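# Swap the finished vise part for a fresh blank

## Task

Lift the finished inverted-T part out of the open vise and stand it upright on its broad base inside the black outfeed tray, beside the part already there; both parts must end up upright on their bases. Take one of the two blanks from the infeed plate and rest it on the two low parallel bars between the vise jaws, either the same side up as on the plate or flipped over. Its long face must be pressed against the fixed jaw (the end block without hoses) and its end pressed against the work stop (the short rod between the jaws). The remaining blank must sit entirely on the infeed plate, either side up, and not on the pins. Finally release everything and back the gripper away; anything that stays in place only because the robot holds it does not count.

## Robot and tools

Robot: a six-joint UR7e arm (ur7e_dual_grip50_wide) carrying a V bracket with two parallel grippers. Gripper 1 has fingers along its +z axis that close along x, opening 0 to 50 mm. Gripper 2 has fingers along -x that close along z, 25 mm wider (75 mm fully open, pads never closer than 23 mm, so it cannot hold anything 23 mm wide or less). Gripper 2's pad centre sits 223 mm along -x and 237 mm along -z from end_effector_position, same y. Fingertips extend 17.5 mm past each pad centre; each gripper body lies 25 mm toward +y from it. A flat block juts 65 mm toward -y beside gripper 1. When one gripper points down the other is horizontal and swings with any turn, so watch it around the table, parts and arm.

Frames: the scene frame has its origin on the table top under the arm base, +z up, +y to the left looking along +x. Every pose you command is gripper 1's point (end_effector_position) and orientation, in the scene frame; rotations pivot the whole bracket about that point. Printed positions can be slightly off, more at long reach.

A row is 13 numbers: x, y, z (metres, absolute target position), qw, qx, qy, qz (absolute orientation, w first), then position_1, position_2, force_limit_1, force_limit_2, speed_1, speed_2, each in -1..1. position: +1 fully open, about -0.65 pads meet on gripper 1, -1 means close until blocked (use -1 to grip). force_limit: -1 about 20 N, 0 about 102 N, +1 about 185 N per pad (actual can be ~17% more). speed: -1 is 20 mm/s, 0 is 85, +1 is 150. A new force_limit or speed only applies after a position change of at least 0.01; to soften a grip, open first. Repeat the quaternion in every row to hold orientation rather than copying a drifted one from results.

execute_actions(actions): a list of actions; each action is a table of up to 15 rows, one per 1/30 s step, the last row held for the remainder of the 15 steps. An empty list just reports state and images. Each step the commanded pose is clipped to 100 mm and 16 degrees from the measured pose, so far targets take several actions; position has priority over orientation. A target over 0.6 m from the gripper along any of its axes is refused; if the first action fails that, nothing runs.

move(target, speed, stop_force, blocking): straight-line path toward one absolute row. speed in m/s, 0.002 to 0.5 (default 0.25); turning up to twice that in rad/s. Path lasts 0.5 to 10 s. It does not avoid obstacles and the hand may overshoot the nominal speed near full extension. stop_force (9 to 40 N, only after 0.2 s of scene time, not with blocking=false) ends the path when the wrist sensor sees that much extra push against the motion; the hand then backs up two steps and holds. Use it with a very low speed when pressing a part against the jaw or stop, and don't rely on it during rotations. Omit it when moving away from a surface you press on. blocking=false returns after 0.5 s; then use wait(0) or stop before sending anything else. The result adds a move: line with the ending (done, contact, off_target, moving, held, fault) and limits (paced = pose clipped, held = steps blocked) plus distance to target.

wait(seconds 0 to 10): lets time pass holding the last command. stop(): brakes a running move. zoom_image(camera cam_high or cam_wrist, region [x0,y0,x1,y1] in pixels, max 504x504): closer look at the latest image. read_manual(section "licences"): licence texts only. finished_scene(scene): ends a scene irreversibly; call it only once all parts rest stably and the grippers are open and clear.

Results: pose, velocities, Hand target (where the controller is heading), joint positions, Wrist force and Wrist torque in the gripper's axes (force points back into the arm from a surface; offset up to ~4 N, noise ~2.4 N, saturation ~50 N; "no reading" is harmless). position_measured and object_status give gripper 1 then gripper 2. Opening in mm is about (250 - position_measured) x 0.202, plus 25 for gripper 2. object_status: 0 moving, 1 blocked while opening, 2 blocked while closing (a grip), 3 reached target or pads met (likely nothing held). After any position change it reads 0 briefly. A grip at force_limit -1 keeps showing 2 even if the part slips away. "pose unreachable" means the clearance check altered the command.

Cautions: the arm is stiff; commanding a pose even slightly into a hard surface can trigger a fault stop (150 N external force or a joint torque at its load limit: shoulder/elbow 142 N m, wrists 26.6 N m including held weight). A fault freezes the arm for 10 s and drops the rest of the call. Commands lag about 0.17 s. Holding loads heats motors; MOTOR HOT appears at 70 °C, and 85 °C locks the brakes for minutes. Parts may occasionally be tugged or nudged by outside disturbances. The simulation keeps running while you compose replies, holding your last command. Never drop, knock or push anything off the table; avoid slams and hard shoves.

Each tool is called after "Emit:" as name(argument=value, ...), one argument or row to a line, values as JSON.

## Session

Emit:
execute_actions(
  actions=[],
)

Scene clock: 0.00 s.
end_effector_position=(+0.7309, +0.3197, +0.3241) position_measured=(+3, +3) object_status=(+3, +3) end_effector_quat_wxyz=(+0.183, -0.489, +0.752, +0.401) end_effector_velocity=(+0.000, -0.001, +0.001) end_effector_angular_velocity=(-0.000, -0.002, -0.001)
Joint positions: [-0.141 -0.631  0.818 -3.536 -0.143 -0.925]
Joint velocities: [-0.001 -0.    -0.001 -0.    -0.     0.   ]
Motor temperatures (°C, as the motors report them): [27 29 25 28 32 33]
Wrist force (N, on the end effector, along its own x y z axes, offset not removed): no reading
Wrist torque (N m, same axes, about the end effector's origin, offset not removed): no reading
Hand target: +0.731, +0.320, +0.324; +0.183, -0.489, +0.752, +0.401

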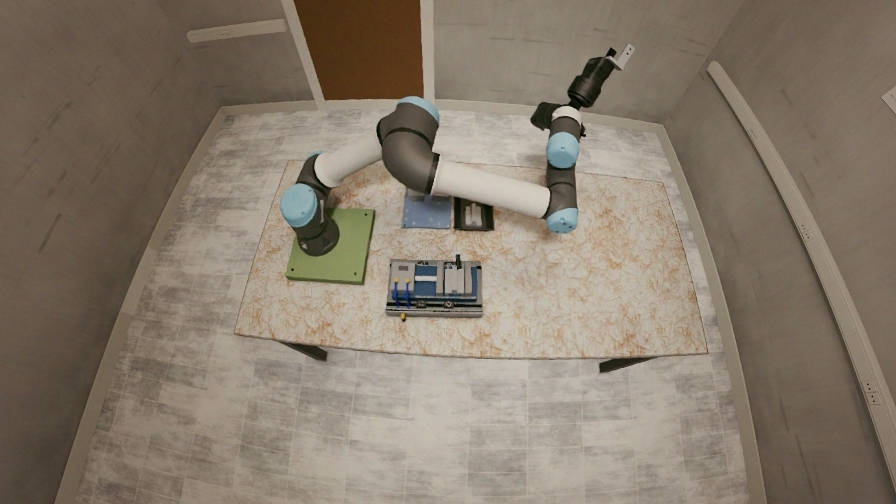

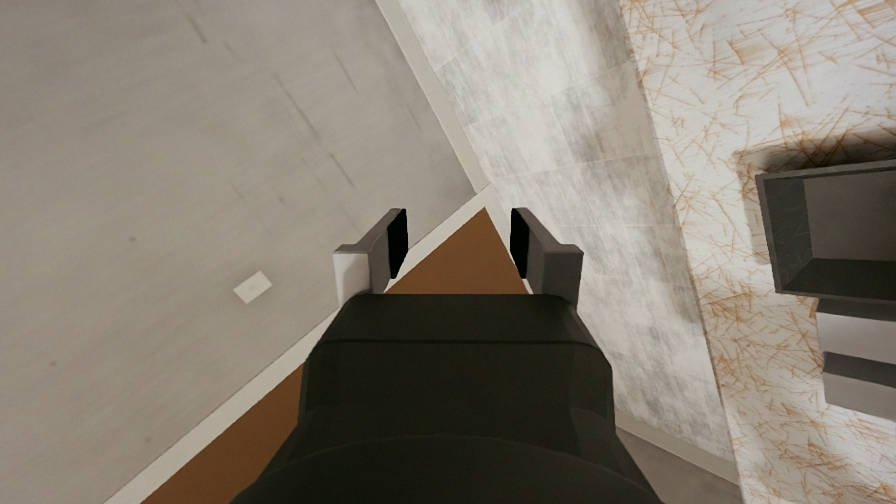

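Emit:
move(
  target=[0.43,0.17,0.27,0,0,1,0,1,1,0,0,1,1],
  speed=0.2,
)

Scene clock: 4.67 s.
end_effector_position=(+0.4307, +0.1703, +0.2704) position_measured=(+3, +3) object_status=(+3, +3) end_effector_quat_wxyz=(-0.001, -0.001, +1.000, +0.001) end_effector_velocity=(-0.001, -0.000, +0.001) end_effector_angular_velocity=(-0.006, -0.000, -0.007)
Joint positions: [ 0.131 -1.668  1.997 -2.674 -1.697 -1.455]
Joint velocities: [ 0.005 -0.001 -0.     0.003 -0.013  0.005]
Motor temperatures (°C, as the motors report them): [27 29 25 28 32 33]
Wrist force (N, on the end effector, along its own x y z axes, offset not removed): [0.1 -0.9 1.8]
Wrist torque (N m, same axes, about the end effector's origin, offset not removed): [-0.33 -0.25 -0.12]
Hand target: +0.430, +0.170, +0.270; -0.001, -0.000, +1.000, +0.000
Off the commanded pose: 0.001 m, 0 deg.
move: done

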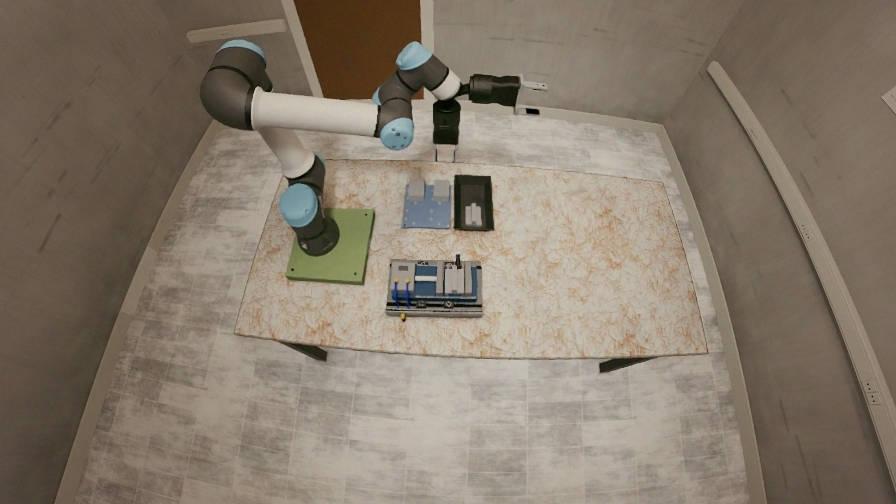

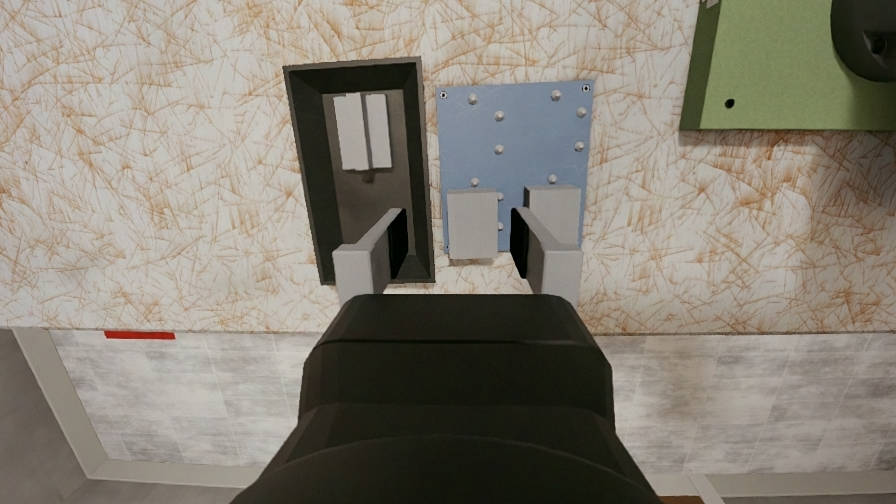

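Emit:
zoom_image(
  camera="cam_wrist",
  region=[270, 50, 610, 300],
)

Emit:
move(
  target=[0.465,-0.125,0.18,0,0,1,0,0.6,1,0,0,1,1],
  speed=0.3,
)

Emit:
zoom_image(
  camera="cam_wrist",
  region=[320, 20, 600, 280],
)

Region (270, 50, 610, 300) of cam_wrist's 896x504 image, scaled by 1.482, with more detail than that image has; it fills the top 371 rows of this view, and the rest is white.

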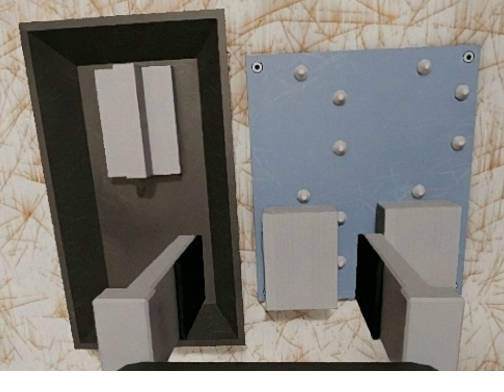

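Scene clock: 7.37 s.
end_effector_position=(+0.4652, -0.1250, +0.1802) position_measured=(+63, +3) object_status=(+3, +3) end_effector_quat_wxyz=(+0.000, +0.000, +1.000, -0.000) end_effector_velocity=(+0.001, -0.002, -0.001) end_effector_angular_velocity=(+0.002, +0.001, +0.001)
Joint positions: [-0.597 -1.597  2.165 -2.845 -1.196 -1.991]
Joint velocities: [-0.005  0.005 -0.002  0.     0.004 -0.004]
Motor temperatures (°C, as the motors report them): [27 29 25 28 32 33]
Wrist force (N, on the end effector, along its own x y z axes, offset not removed): [-2.1 0.5 -0.6]
Wrist torque (N m, same axes, about the end effector's origin, offset not removed): [0.10 0.40 0.05]
Hand target: +0.465, -0.125, +0.180; +0.000, +0.000, +1.000, -0.000
Off the commanded pose: 0.000 m, 0 deg.
move: done

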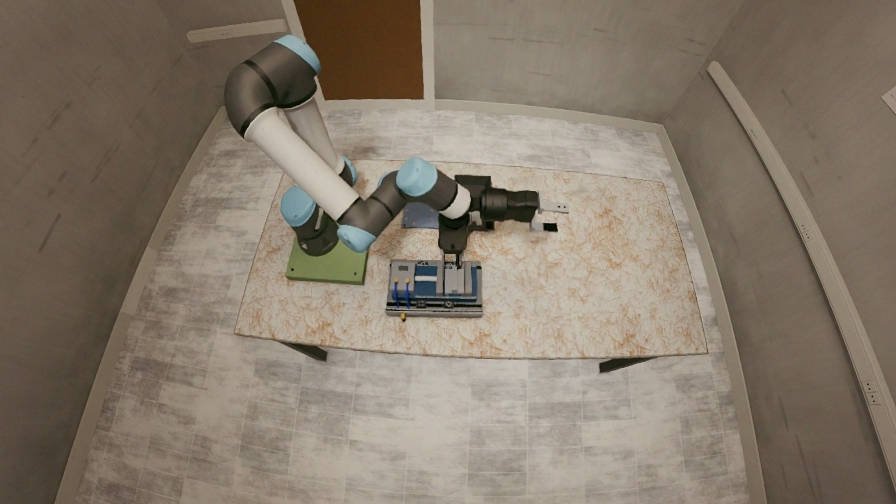

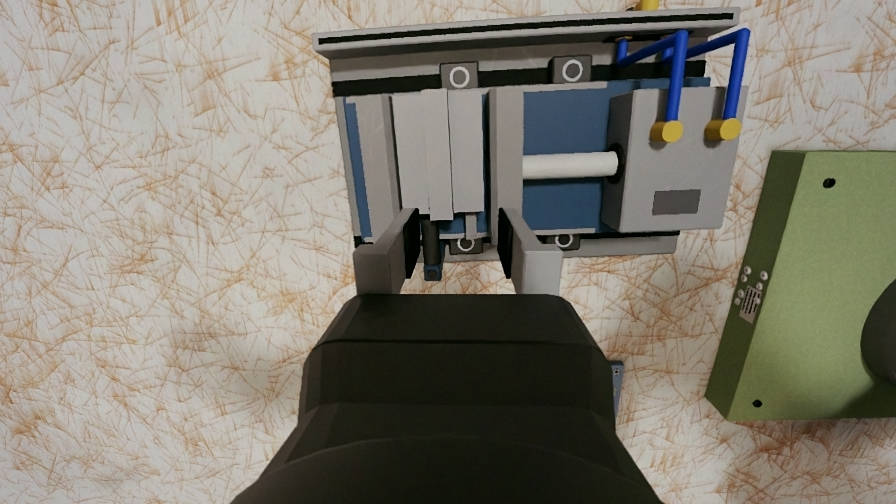

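Region (320, 20, 600, 280) of cam_wrist's 896x504 image, scaled by 1.800, with more detail than that image has; it fills the top 468 rows of this view, and the rest is white.

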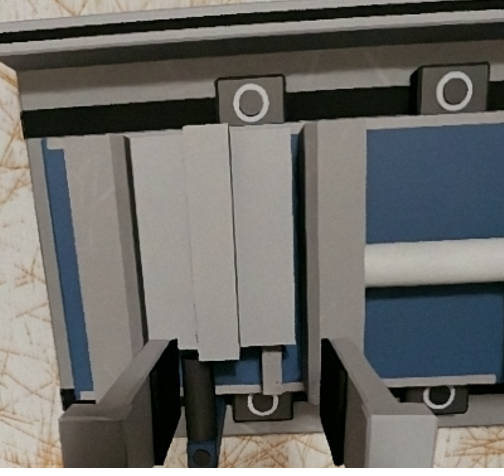

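Emit:
move(
  target=[0.476,-0.164,0.125,0,-0.0305,0.9995,0,0.6,1,0,0,1,1],
  speed=0.12,
)

Emit:
move(
  target=[0.476,-0.164,0.095,0,-0.0305,0.9995,0,0.6,1,0,0,1,1],
  speed=0.006,
  stop_force=10,
)

Scene clock: 9.67 s.
end_effector_position=(+0.4759, -0.1638, +0.1252) position_measured=(+63, +3) object_status=(+3, +3) end_effector_quat_wxyz=(+0.000, -0.030, +1.000, -0.000) end_effector_velocity=(+0.001, -0.002, -0.001) end_effector_angular_velocity=(-0.001, -0.001, +0.002)
Joint positions: [-0.672 -1.466  2.19  -2.952 -1.11  -2.107]
Joint velocities: [-0.002  0.006 -0.002 -0.004  0.003 -0.004]
Motor temperatures (°C, as the motors report them): [27 29 25 28 32 33]
Wrist force (N, on the end effector, along its own x y z axes, offset not removed): [-1.6 1.8 0.3]
Wrist torque (N m, same axes, about the end effector's origin, offset not removed): [0.43 0.34 0.00]
Hand target: +0.476, -0.164, +0.125; +0.000, -0.030, +1.000, -0.000
Off the commanded pose: 0.000 m, 0 deg.
move: done

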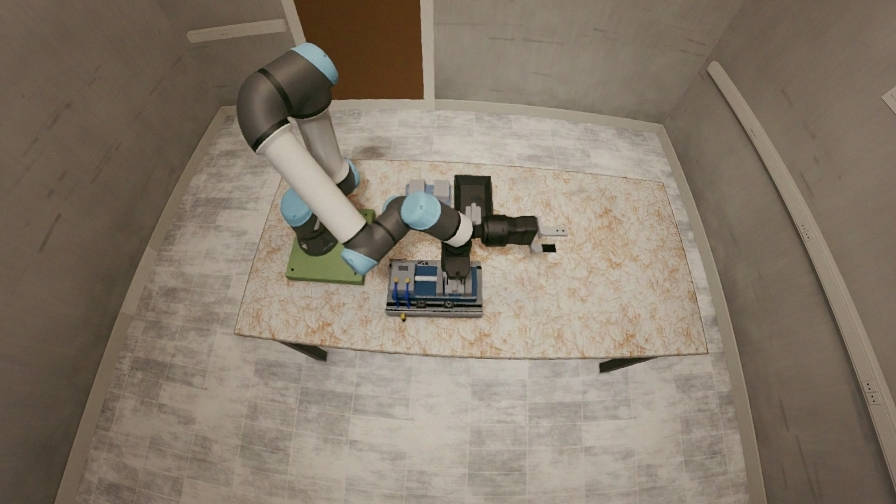

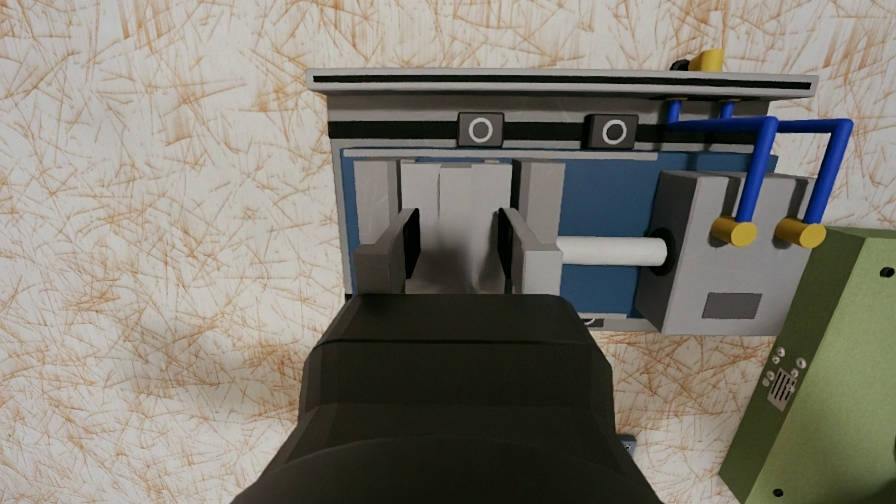

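Scene clock: 12.23 s.
end_effector_position=(+0.4760, -0.1639, +0.1121) position_measured=(+63, +3) object_status=(+3, +3) end_effector_quat_wxyz=(+0.000, -0.030, +1.000, +0.000) end_effector_velocity=(-0.001, -0.000, +0.001) end_effector_angular_velocity=(+0.003, +0.004, -0.002)
Joint positions: [-0.673 -1.44   2.205 -2.992 -1.11  -2.108]
Joint velocities: [-0.002 -0.004 -0.002  0.011 -0.     0.   ]
Motor temperatures (°C, as the motors report them): [27 29 25 28 32 33]
Wrist force (N, on the end effector, along its own x y z axes, offset not removed): [-6.6 -2.5 -24.5]
Wrist torque (N m, same axes, about the end effector's origin, offset not removed): [-0.25 -0.73 0.03]
Hand target: +0.476, -0.164, +0.113; +0.000, -0.030, +1.000, -0.000
Off the commanded pose: 0.017 m, 0 deg.
move: contact

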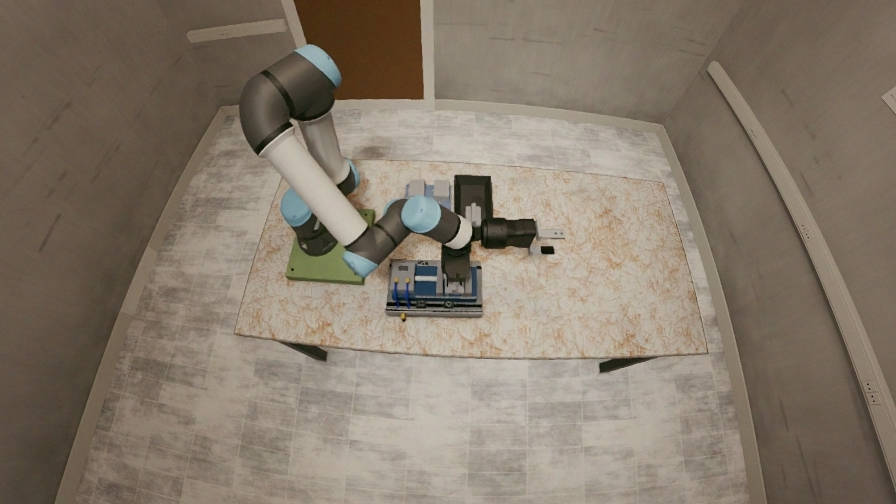

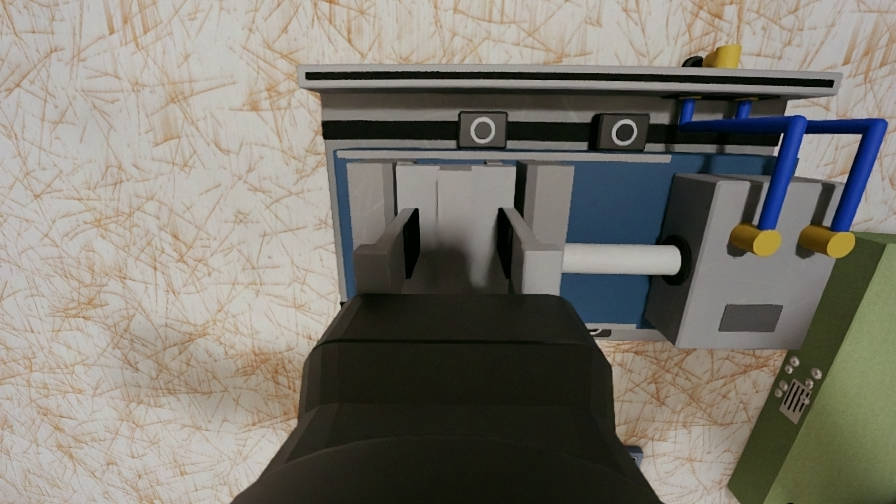

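Emit:
execute_actions(
  actions=[
    [[0.477,-0.164,0.1145,0,-0.026,0.9997,0,0.6,1,0,0,0,1],[0.477,-0.164,0.1145,0,-0.026,0.9997,0,0.6,1,0,0,0,1],[0.477,-0.164,0.1145,0,-0.026,0.9997,0,0.6,1,0,0,0,1],[0.477,-0.164,0.1145,0,-0.026,0.9997,0,0.6,1,0,0,0,1],[0.477,-0.164,0.1145,0,-0.026,0.9997,0,0.6,1,0,0,0,1],[0.477,-0.164,0.1145,0,-0.026,0.9997,0,0.6,1,0,0,0,1],[0.477,-0.164,0.1145,0,-0.026,0.9997,0,0.6,1,0,0,0,1],[0.477,-0.164,0.1145,0,-0.026,0.9997,0,-1,1,0,0,0,1]],
    [[0.477,-0.164,0.1145,0,-0.026,0.9997,0,-1,1,0,0,0,1]],
  ],
)

Emit:
move(
  target=[0.477,-0.164,0.175,0,-0.026,0.9997,0,-1,1,0,0,0,1],
  speed=0.15,
)

Emit:
move(
  target=[0.526,0.19,0.15,0,-0.033,0.9995,0,-1,1,0,0,0,1],
  speed=0.3,
)

Scene clock: 14.60 s.
end_effector_position=(+0.4770, -0.1640, +0.1145) position_measured=(+186, +3) object_status=(+2, +3) end_effector_quat_wxyz=(+0.000, -0.026, +1.000, -0.000) end_effector_velocity=(-0.001, +0.001, -0.001) end_effector_angular_velocity=(+0.001, +0.001, +0.001)
Joint positions: [-0.67  -1.442  2.199 -2.99  -1.117 -2.098]
Joint velocities: [ 0.001 -0.     0.002 -0.001 -0.     0.   ]
Motor temperatures (°C, as the motors report them): [27 29 25 28 32 33]
Wrist force (N, on the end effector, along its own x y z axes, offset not removed): [-1.8 1.1 0.3]
Wrist torque (N m, same axes, about the end effector's origin, offset not removed): [0.19 0.08 -0.19]
Hand target: +0.477, -0.164, +0.114; -0.000, -0.026, +1.000, -0.000
Off the commanded pose: 0.000 m, 0 deg.

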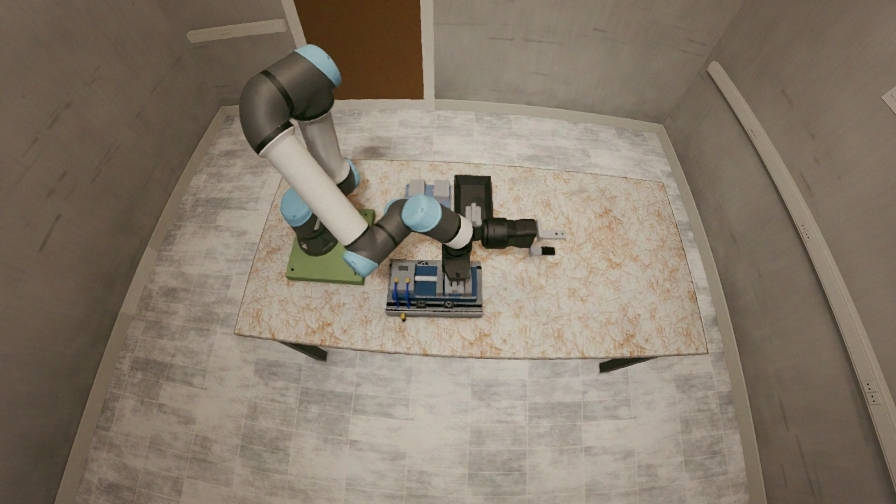

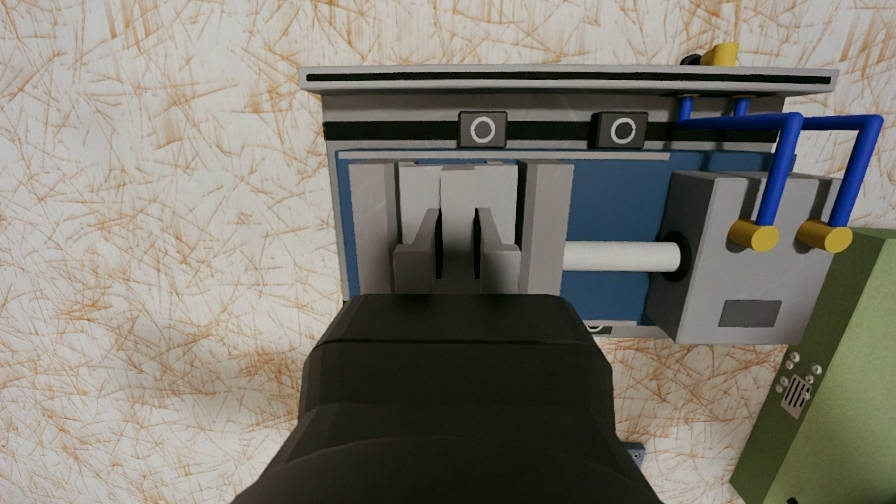

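Scene clock: 15.60 s.
end_effector_position=(+0.4770, -0.1640, +0.1747) position_measured=(+186, +3) object_status=(+2, +3) end_effector_quat_wxyz=(+0.000, -0.026, +1.000, -0.000) end_effector_velocity=(-0.000, +0.001, +0.002) end_effector_angular_velocity=(+0.001, +0.000, +0.001)
Joint positions: [-0.669 -1.547  2.12  -2.807 -1.118 -2.096]
Joint velocities: [ 0.    -0.004 -0.003  0.008  0.002 -0.001]
Motor temperatures (°C, as the motors report them): [27 29 25 28 32 33]
Wrist force (N, on the end effector, along its own x y z axes, offset not removed): [-2.6 -1.9 3.5]
Wrist torque (N m, same axes, about the end effector's origin, offset not removed): [-0.24 0.35 -0.03]
Hand target: +0.477, -0.164, +0.175; +0.000, -0.026, +1.000, -0.000
Off the commanded pose: 0.000 m, 0 deg.
move: done

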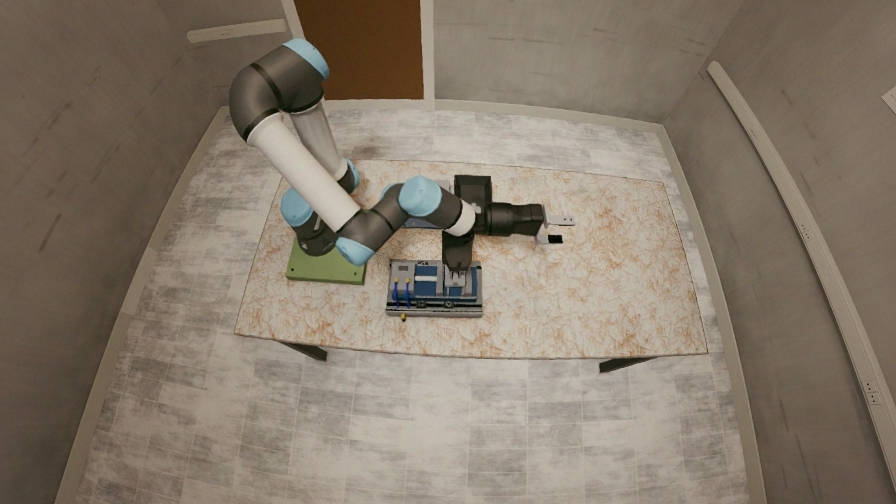

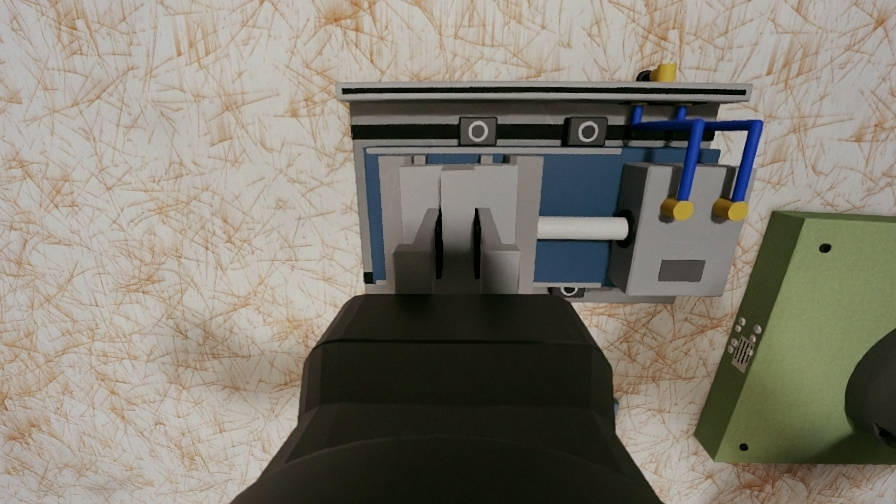

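Scene clock: 17.53 s.
end_effector_position=(+0.5256, +0.1901, +0.1499) position_measured=(+186, +3) object_status=(+2, +3) end_effector_quat_wxyz=(-0.000, -0.033, +0.999, +0.000) end_effector_velocity=(+0.001, +0.002, -0.000) end_effector_angular_velocity=(-0.002, +0.002, -0.002)
Joint positions: [ 0.129 -1.308  1.952 -2.993 -1.65  -1.504]
Joint velocities: [ 0.005  0.005 -0.006  0.004 -0.005  0.004]
Motor temperatures (°C, as the motors report them): [27 29 25 28 32 33]
Wrist force (N, on the end effector, along its own x y z axes, offset not removed): [0.4 2.7 5.6]
Wrist torque (N m, same axes, about the end effector's origin, offset not removed): [0.69 -0.35 -0.08]
Hand target: +0.526, +0.190, +0.150; -0.000, -0.033, +0.999, +0.000
Off the commanded pose: 0.000 m, 0 deg.
move: done

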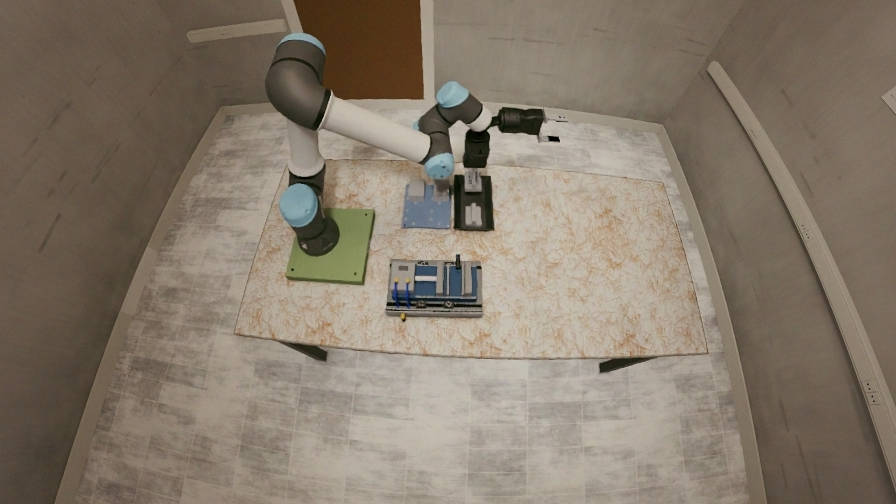

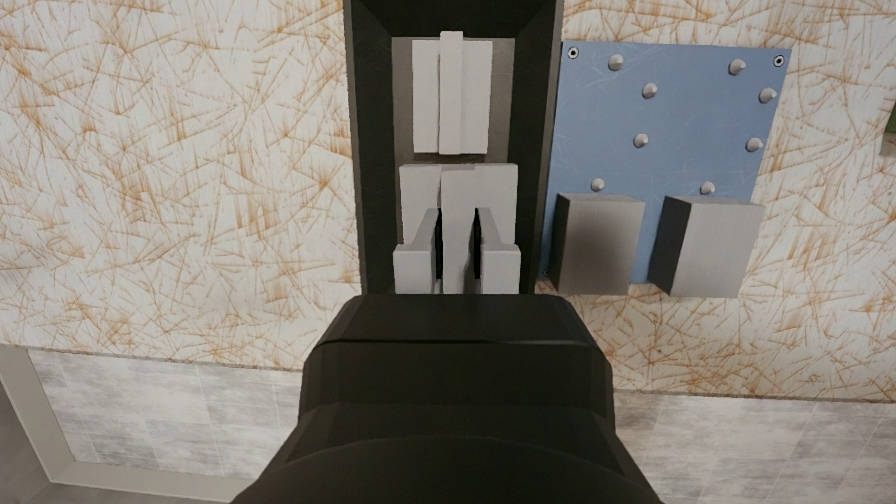

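Emit:
move(
  target=[0.530,0.193,0.053,0,-0.033,0.9995,0,-1,1,0,0,0,1],
  speed=0.1,
)

Emit:
move(
  target=[0.530,0.193,0.035,0,-0.033,0.9995,0,-1,1,0,0,0,1],
  speed=0.005,
  stop_force=10,
)

Scene clock: 19.57 s.
end_effector_position=(+0.5300, +0.1930, +0.0533) position_measured=(+186, +3) object_status=(+2, +3) end_effector_quat_wxyz=(-0.000, -0.033, +0.999, +0.000) end_effector_velocity=(+0.001, +0.001, -0.003) end_effector_angular_velocity=(+0.000, -0.000, +0.001)
Joint positions: [ 0.132 -1.127  2.019 -3.243 -1.653 -1.502]
Joint velocities: [ 0.001  0.007 -0.    -0.006  0.     0.   ]
Motor temperatures (°C, as the motors report them): [27 29 25 28 32 33]
Wrist force (N, on the end effector, along its own x y z axes, offset not removed): [-2.8 -0.6 3.6]
Wrist torque (N m, same axes, about the end effector's origin, offset not removed): [0.04 0.62 -0.06]
Hand target: +0.530, +0.193, +0.053; -0.000, -0.033, +0.999, +0.000
Off the commanded pose: 0.000 m, 0 deg.
move: done

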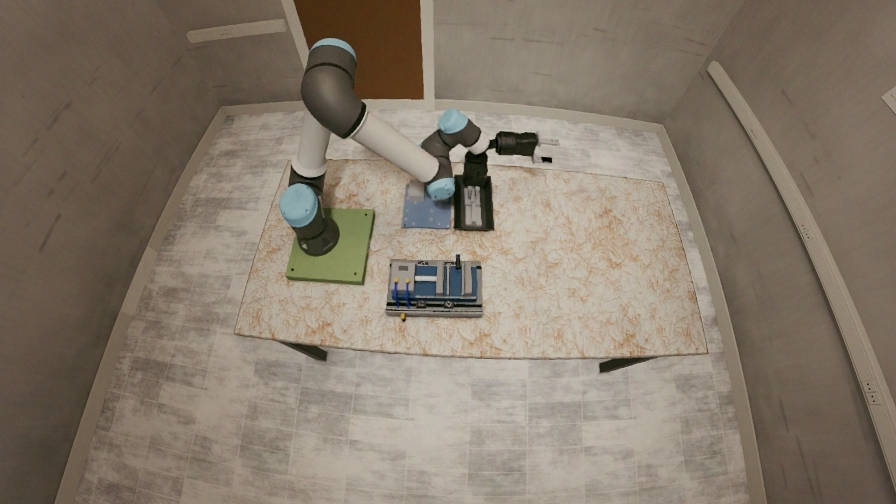

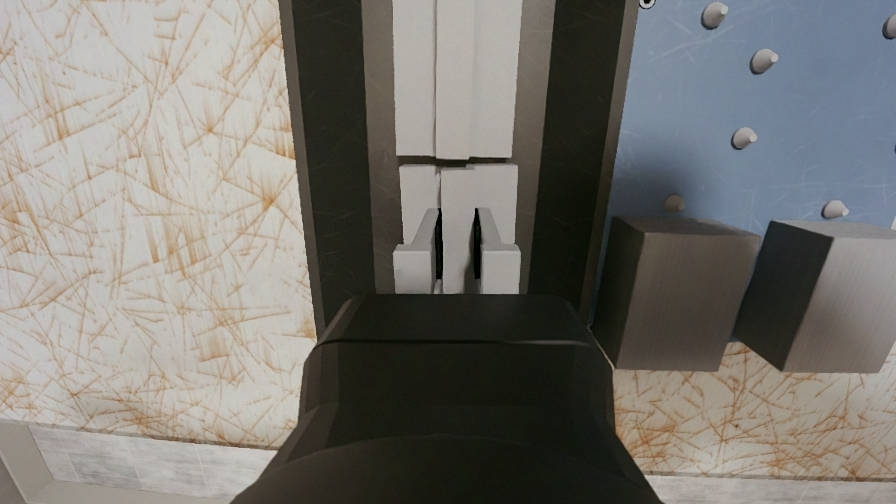

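Scene clock: 21.37 s.
end_effector_position=(+0.5300, +0.1930, +0.0461) position_measured=(+186, +3) object_status=(+2, +3) end_effector_quat_wxyz=(+0.000, -0.033, +0.999, -0.000) end_effector_velocity=(-0.001, -0.000, +0.001) end_effector_angular_velocity=(-0.001, +0.003, -0.000)
Joint positions: [ 0.131 -1.112  2.023 -3.261 -1.653 -1.502]
Joint velocities: [ 0.    -0.003  0.001  0.005 -0.     0.   ]
Motor temperatures (°C, as the motors report them): [27 29 25 28 32 33]
Wrist force (N, on the end effector, along its own x y z axes, offset not removed): [-7.1 1.4 -20.3]
Wrist torque (N m, same axes, about the end effector's origin, offset not removed): [-0.12 0.81 0.11]
Hand target: +0.530, +0.193, +0.046; +0.000, -0.033, +0.999, -0.000
Off the commanded pose: 0.011 m, 0 deg.
move: contact

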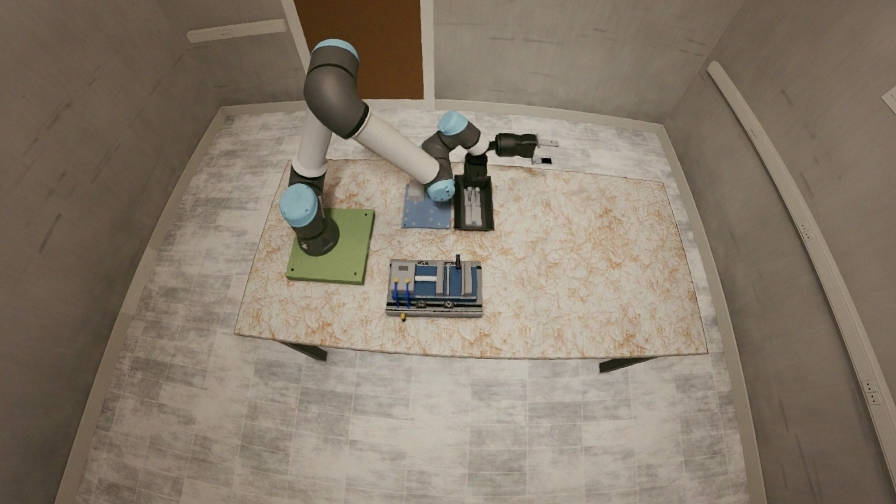

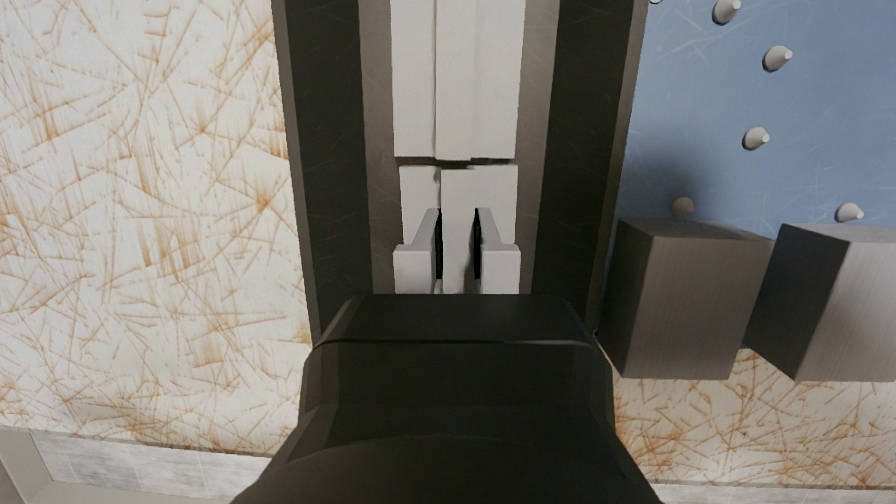

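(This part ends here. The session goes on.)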